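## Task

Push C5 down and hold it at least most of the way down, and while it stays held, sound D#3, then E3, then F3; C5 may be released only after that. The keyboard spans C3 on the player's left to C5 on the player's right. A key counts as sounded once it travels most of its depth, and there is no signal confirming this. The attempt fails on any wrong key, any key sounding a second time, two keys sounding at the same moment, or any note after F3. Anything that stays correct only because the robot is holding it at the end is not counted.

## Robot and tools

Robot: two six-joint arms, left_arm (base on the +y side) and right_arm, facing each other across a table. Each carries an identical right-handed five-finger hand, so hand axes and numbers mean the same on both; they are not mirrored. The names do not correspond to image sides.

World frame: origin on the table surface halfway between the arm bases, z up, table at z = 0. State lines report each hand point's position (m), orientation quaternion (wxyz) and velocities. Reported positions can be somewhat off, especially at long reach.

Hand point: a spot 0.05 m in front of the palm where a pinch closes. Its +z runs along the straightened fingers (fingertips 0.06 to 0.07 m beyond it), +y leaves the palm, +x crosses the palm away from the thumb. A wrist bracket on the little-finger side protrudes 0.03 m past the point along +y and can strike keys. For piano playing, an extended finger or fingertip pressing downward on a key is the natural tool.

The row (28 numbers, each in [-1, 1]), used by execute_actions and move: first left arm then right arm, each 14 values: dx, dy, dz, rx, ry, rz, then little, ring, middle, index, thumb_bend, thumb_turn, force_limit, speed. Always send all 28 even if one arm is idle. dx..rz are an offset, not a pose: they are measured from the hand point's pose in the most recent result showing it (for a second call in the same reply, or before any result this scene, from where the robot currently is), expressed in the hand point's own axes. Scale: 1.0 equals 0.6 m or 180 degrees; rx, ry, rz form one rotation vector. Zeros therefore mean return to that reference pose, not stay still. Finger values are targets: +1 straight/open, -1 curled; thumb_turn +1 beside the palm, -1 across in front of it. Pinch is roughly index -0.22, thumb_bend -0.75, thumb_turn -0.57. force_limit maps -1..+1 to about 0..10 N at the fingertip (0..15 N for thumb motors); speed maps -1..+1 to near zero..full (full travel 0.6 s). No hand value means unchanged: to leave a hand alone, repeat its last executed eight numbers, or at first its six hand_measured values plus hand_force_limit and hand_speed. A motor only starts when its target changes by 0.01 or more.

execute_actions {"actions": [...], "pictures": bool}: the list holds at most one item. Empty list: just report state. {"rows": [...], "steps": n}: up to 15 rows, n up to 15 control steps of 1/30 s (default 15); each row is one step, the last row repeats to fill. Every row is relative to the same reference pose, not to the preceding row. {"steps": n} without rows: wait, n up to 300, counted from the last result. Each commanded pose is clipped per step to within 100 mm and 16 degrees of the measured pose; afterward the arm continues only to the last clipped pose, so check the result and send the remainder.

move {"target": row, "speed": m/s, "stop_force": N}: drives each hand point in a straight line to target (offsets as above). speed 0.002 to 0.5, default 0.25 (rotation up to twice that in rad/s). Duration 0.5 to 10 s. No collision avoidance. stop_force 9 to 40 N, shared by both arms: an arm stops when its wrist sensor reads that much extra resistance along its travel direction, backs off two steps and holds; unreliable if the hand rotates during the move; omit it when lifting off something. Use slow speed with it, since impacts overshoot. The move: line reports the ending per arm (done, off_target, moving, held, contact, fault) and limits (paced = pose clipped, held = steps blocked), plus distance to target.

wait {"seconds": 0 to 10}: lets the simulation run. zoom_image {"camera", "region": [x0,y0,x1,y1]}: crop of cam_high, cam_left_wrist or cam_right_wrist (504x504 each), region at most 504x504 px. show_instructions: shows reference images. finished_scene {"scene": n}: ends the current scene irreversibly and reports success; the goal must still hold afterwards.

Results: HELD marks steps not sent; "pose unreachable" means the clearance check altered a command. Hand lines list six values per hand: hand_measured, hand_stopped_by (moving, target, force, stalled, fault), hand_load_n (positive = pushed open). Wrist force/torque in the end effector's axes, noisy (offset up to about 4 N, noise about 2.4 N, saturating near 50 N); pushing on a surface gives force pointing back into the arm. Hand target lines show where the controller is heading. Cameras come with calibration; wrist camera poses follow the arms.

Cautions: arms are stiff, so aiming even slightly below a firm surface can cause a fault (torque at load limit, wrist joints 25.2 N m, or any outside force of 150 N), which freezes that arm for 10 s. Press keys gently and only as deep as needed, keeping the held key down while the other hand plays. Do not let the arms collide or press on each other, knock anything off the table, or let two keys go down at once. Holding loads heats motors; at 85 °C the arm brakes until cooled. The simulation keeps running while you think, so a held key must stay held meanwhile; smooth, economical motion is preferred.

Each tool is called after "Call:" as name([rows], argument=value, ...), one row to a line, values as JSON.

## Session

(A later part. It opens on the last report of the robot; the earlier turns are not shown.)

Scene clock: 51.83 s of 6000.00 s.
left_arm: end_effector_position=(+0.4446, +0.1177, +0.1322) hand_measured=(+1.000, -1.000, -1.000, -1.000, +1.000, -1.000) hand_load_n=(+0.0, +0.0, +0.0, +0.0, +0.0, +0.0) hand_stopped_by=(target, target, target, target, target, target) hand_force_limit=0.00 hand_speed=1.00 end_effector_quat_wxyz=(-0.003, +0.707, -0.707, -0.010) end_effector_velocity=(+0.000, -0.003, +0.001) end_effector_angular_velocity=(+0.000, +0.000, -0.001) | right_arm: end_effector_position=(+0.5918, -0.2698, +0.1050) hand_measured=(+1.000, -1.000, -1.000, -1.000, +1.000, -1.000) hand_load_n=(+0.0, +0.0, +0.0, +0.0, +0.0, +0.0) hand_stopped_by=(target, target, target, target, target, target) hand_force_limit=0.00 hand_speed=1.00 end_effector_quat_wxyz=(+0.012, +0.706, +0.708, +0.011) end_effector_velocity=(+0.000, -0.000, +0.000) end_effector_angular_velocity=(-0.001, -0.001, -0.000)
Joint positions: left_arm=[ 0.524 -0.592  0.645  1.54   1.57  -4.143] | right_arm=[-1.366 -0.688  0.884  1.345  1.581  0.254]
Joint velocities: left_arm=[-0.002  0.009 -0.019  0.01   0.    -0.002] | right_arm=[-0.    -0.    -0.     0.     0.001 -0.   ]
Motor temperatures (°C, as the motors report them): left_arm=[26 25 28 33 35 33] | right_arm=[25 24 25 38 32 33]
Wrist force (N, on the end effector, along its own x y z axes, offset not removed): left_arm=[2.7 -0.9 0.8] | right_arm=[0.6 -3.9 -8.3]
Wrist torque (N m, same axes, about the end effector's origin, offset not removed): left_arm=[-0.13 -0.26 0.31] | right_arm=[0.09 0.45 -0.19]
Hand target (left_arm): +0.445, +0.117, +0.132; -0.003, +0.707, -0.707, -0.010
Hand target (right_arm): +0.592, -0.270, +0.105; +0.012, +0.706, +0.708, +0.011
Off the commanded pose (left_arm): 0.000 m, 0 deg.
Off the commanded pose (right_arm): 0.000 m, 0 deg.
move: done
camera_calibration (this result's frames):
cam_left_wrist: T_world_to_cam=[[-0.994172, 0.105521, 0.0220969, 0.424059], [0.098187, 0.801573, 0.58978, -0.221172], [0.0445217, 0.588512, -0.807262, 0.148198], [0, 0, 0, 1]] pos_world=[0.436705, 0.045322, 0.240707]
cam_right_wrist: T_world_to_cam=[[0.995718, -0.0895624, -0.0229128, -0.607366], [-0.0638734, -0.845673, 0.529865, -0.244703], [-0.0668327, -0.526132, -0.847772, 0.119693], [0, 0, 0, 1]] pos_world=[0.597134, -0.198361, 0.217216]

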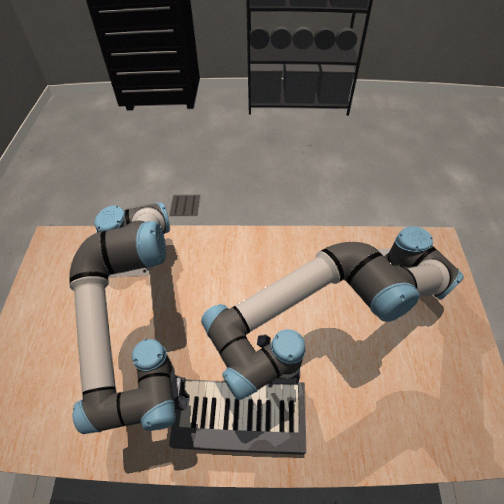

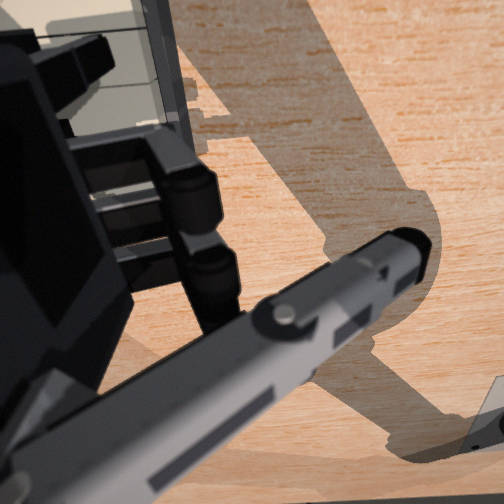

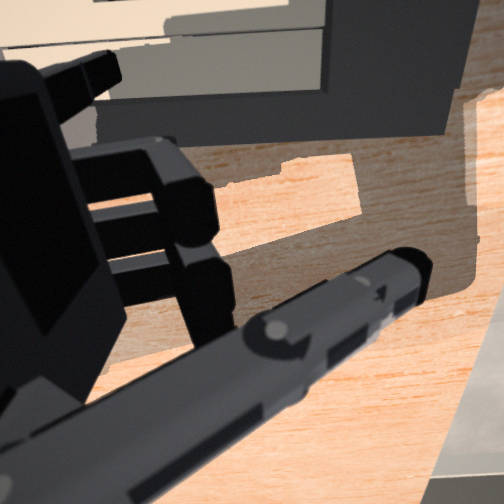

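Call:
move(target=[0,0,0.06,0,0,0,1,-1,-1,-1,1,-1,0,1,0,0,0,0,0,0,1,-1,-1,-1,1,-1,0,1], speed=0.008, stop_force=9)

Call:
move(target=[0,0,-0.08,0,0,0,1,-1,-1,-1,1,-1,0,1,0,0,-0.08,0,0,0,1,-1,-1,-1,1,-1,0,1], speed=0.1)

Scene clock: 59.30 s of 6000.00 s.
left_arm: end_effector_position=(+0.4443, +0.1183, +0.1004) hand_measured=(+1.000, -1.000, -1.000, -1.000, +1.000, -1.000) hand_load_n=(+0.0, +0.0, +0.0, +0.0, +0.0, +0.0) hand_stopped_by=(target, target, target, target, target, target) hand_force_limit=0.00 hand_speed=1.00 end_effector_quat_wxyz=(-0.003, +0.707, -0.707, -0.010) end_effector_velocity=(-0.000, -0.001, +0.002) end_effector_angular_velocity=(+0.001, +0.001, -0.000) | right_arm: end_effector_position=(+0.5918, -0.2698, +0.1050) hand_measured=(+1.000, -1.000, -1.000, -1.000, +1.000, -1.000) hand_load_n=(+0.0, +0.0, +0.0, +0.0, +0.0, +0.0) hand_stopped_by=(target, target, target, target, target, target) hand_force_limit=0.00 hand_speed=1.00 end_effector_quat_wxyz=(+0.012, +0.706, +0.708, +0.011) end_effector_velocity=(+0.000, +0.001, -0.000) end_effector_angular_velocity=(+0.003, -0.001, -0.000)
Joint positions: left_arm=[ 0.524 -0.584  0.711  1.465  1.57  -4.143] | right_arm=[-1.366 -0.688  0.884  1.345  1.581  0.254]
Joint velocities: left_arm=[-0.001  0.001 -0.007  0.008  0.001 -0.   ] | right_arm=[ 0.001  0.    -0.001 -0.001 -0.002  0.001]
Motor temperatures (°C, as the motors report them): left_arm=[26 25 28 33 35 33] | right_arm=[25 24 25 38 32 33]
Wrist force (N, on the end effector, along its own x y z axes, offset not removed): left_arm=[3.7 -2.5 -12.6] | right_arm=[-0.7 -3.1 -8.1]
Wrist torque (N m, same axes, about the end effector's origin, offset not removed): left_arm=[0.23 0.65 0.20] | right_arm=[0.32 0.64 -0.23]
Hand target (left_arm): +0.444, +0.118, +0.101; -0.003, +0.707, -0.707, -0.010
Hand target (right_arm): +0.592, -0.270, +0.105; +0.012, +0.706, +0.708, +0.011
Off the commanded pose (left_arm): 0.004 m, 0 deg.
Off the commanded pose (right_arm): 0.000 m, 0 deg.
After step 90, 0.07 s passed at rest.
move: contact (left_arm)
camera_calibration (this result's frames):
cam_left_wrist: T_world_to_cam=[[-0.994169, 0.105523, 0.0222082, 0.424314], [0.0982486, 0.801491, 0.589881, -0.202865], [0.044446, 0.588623, -0.807185, 0.122113], [0, 0, 0, 1]] pos_world=[0.436343, 0.0459413, 0.208811]
cam_right_wrist: T_world_to_cam=[[0.995718, -0.0895624, -0.0229128, -0.607366], [-0.0638733, -0.845673, 0.529865, -0.244703], [-0.0668327, -0.526132, -0.847772, 0.119693], [0, 0, 0, 1]] pos_world=[0.597134, -0.198361, 0.217216]

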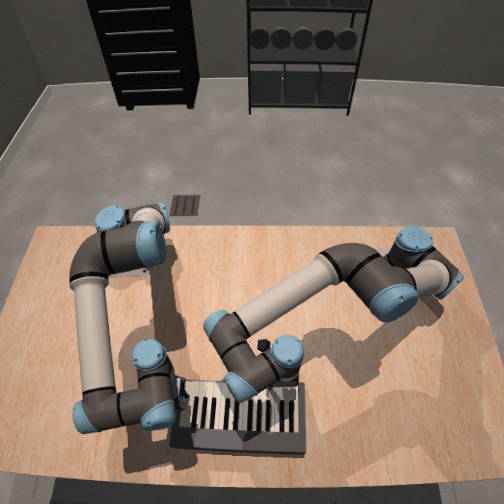

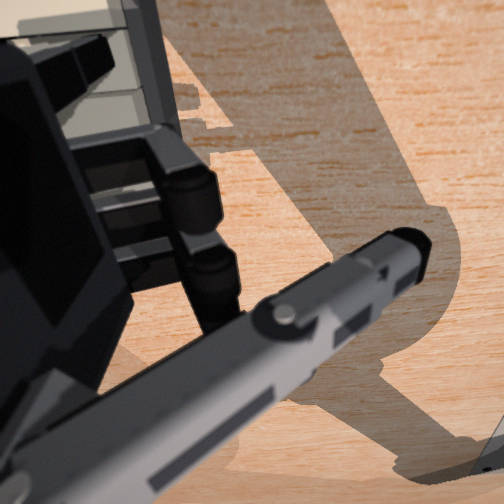

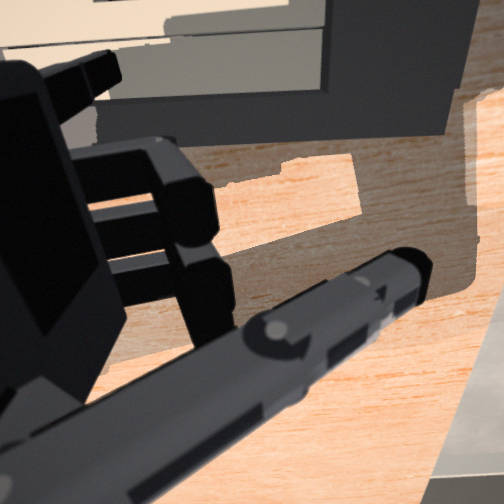

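Scene clock: 60.30 s of 6000.00 s.
left_arm: end_effector_position=(+0.4448, +0.1174, +0.1481) hand_measured=(+1.000, -1.000, -1.000, -1.000, +1.000, -1.000) hand_load_n=(+0.0, +0.0, +0.0, +0.0, +0.0, +0.0) hand_stopped_by=(target, target, target, target, target, target) hand_force_limit=0.00 hand_speed=1.00 end_effector_quat_wxyz=(-0.003, +0.707, -0.707, -0.010) end_effector_velocity=(+0.000, -0.000, +0.003) end_effector_angular_velocity=(+0.000, +0.002, +0.000) | right_arm: end_effector_position=(+0.5902, -0.2698, +0.1527) hand_measured=(+1.000, -1.000, -1.000, -1.000, +1.000, -1.000) hand_load_n=(+0.0, +0.0, +0.0, +0.0, +0.0, +0.0) hand_stopped_by=(target, target, target, target, target, target) hand_force_limit=0.00 hand_speed=1.00 end_effector_quat_wxyz=(+0.012, +0.706, +0.708, +0.011) end_effector_velocity=(+0.000, -0.000, +0.003) end_effector_angular_velocity=(+0.001, -0.001, -0.002)
Joint positions: left_arm=[ 0.524 -0.593  0.606  1.579  1.57  -4.144] | right_arm=[-1.365 -0.714  0.809  1.446  1.581  0.255]
Joint velocities: left_arm=[ 0.001  0.002 -0.011  0.01   0.001  0.001] | right_arm=[-0.    -0.    -0.008  0.007 -0.001  0.002]
Motor temperatures (°C, as the motors report them): left_arm=[26 25 28 33 35 33] | right_arm=[25 24 25 38 32 33]
Wrist force (N, on the end effector, along its own x y z axes, offset not removed): left_arm=[0.5 -3.2 1.0] | right_arm=[-1.5 -3.3 -0.1]
Wrist torque (N m, same axes, about the end effector's origin, offset not removed): left_arm=[-0.56 0.04 0.00] | right_arm=[-0.43 0.26 -0.22]
Hand target (left_arm): +0.445, +0.117, +0.148; -0.003, +0.707, -0.707, -0.010
Hand target (right_arm): +0.590, -0.270, +0.153; +0.012, +0.706, +0.708, +0.011
Off the commanded pose (left_arm): 0.000 m, 0 deg.
Off the commanded pose (right_arm): 0.000 m, 0 deg.
move: done
camera_calibration (this result's frames):
cam_left_wrist: T_world_to_cam=[[-0.994177, 0.105506, 0.0219256, 0.423933], [0.0980755, 0.801596, 0.589767, -0.230238], [0.0446486, 0.588483, -0.807276, 0.16109], [0, 0, 0, 1]] pos_world=[0.436852, 0.0450315, 0.256535]
cam_right_wrist: T_world_to_cam=[[0.995721, -0.0895441, -0.0228446, -0.604744], [-0.0638981, -0.845706, 0.52981, -0.269972], [-0.0667611, -0.526083, -0.847809, 0.159989], [0, 0, 0, 1]] pos_world=[0.595586, -0.1983, 0.264859]

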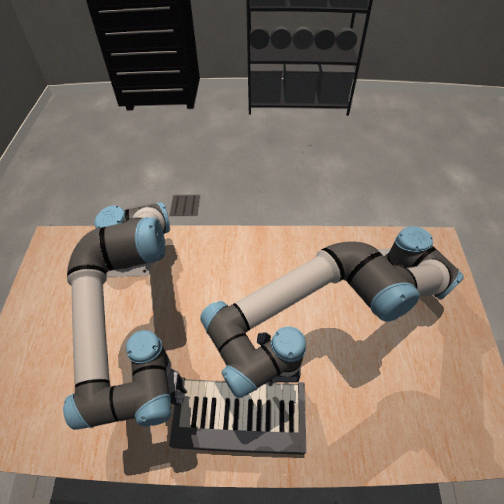

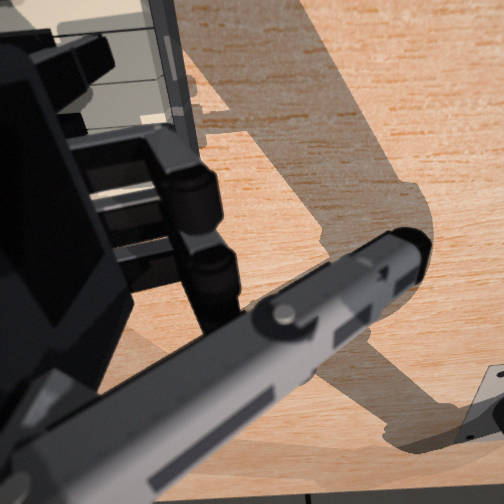

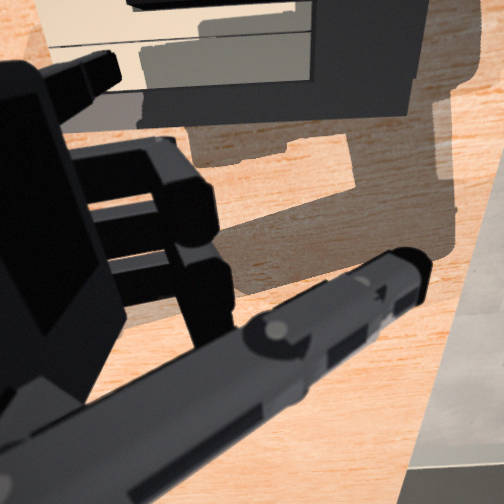

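Call:
finished_scene(scene=2)

The scene is finished: the task was done.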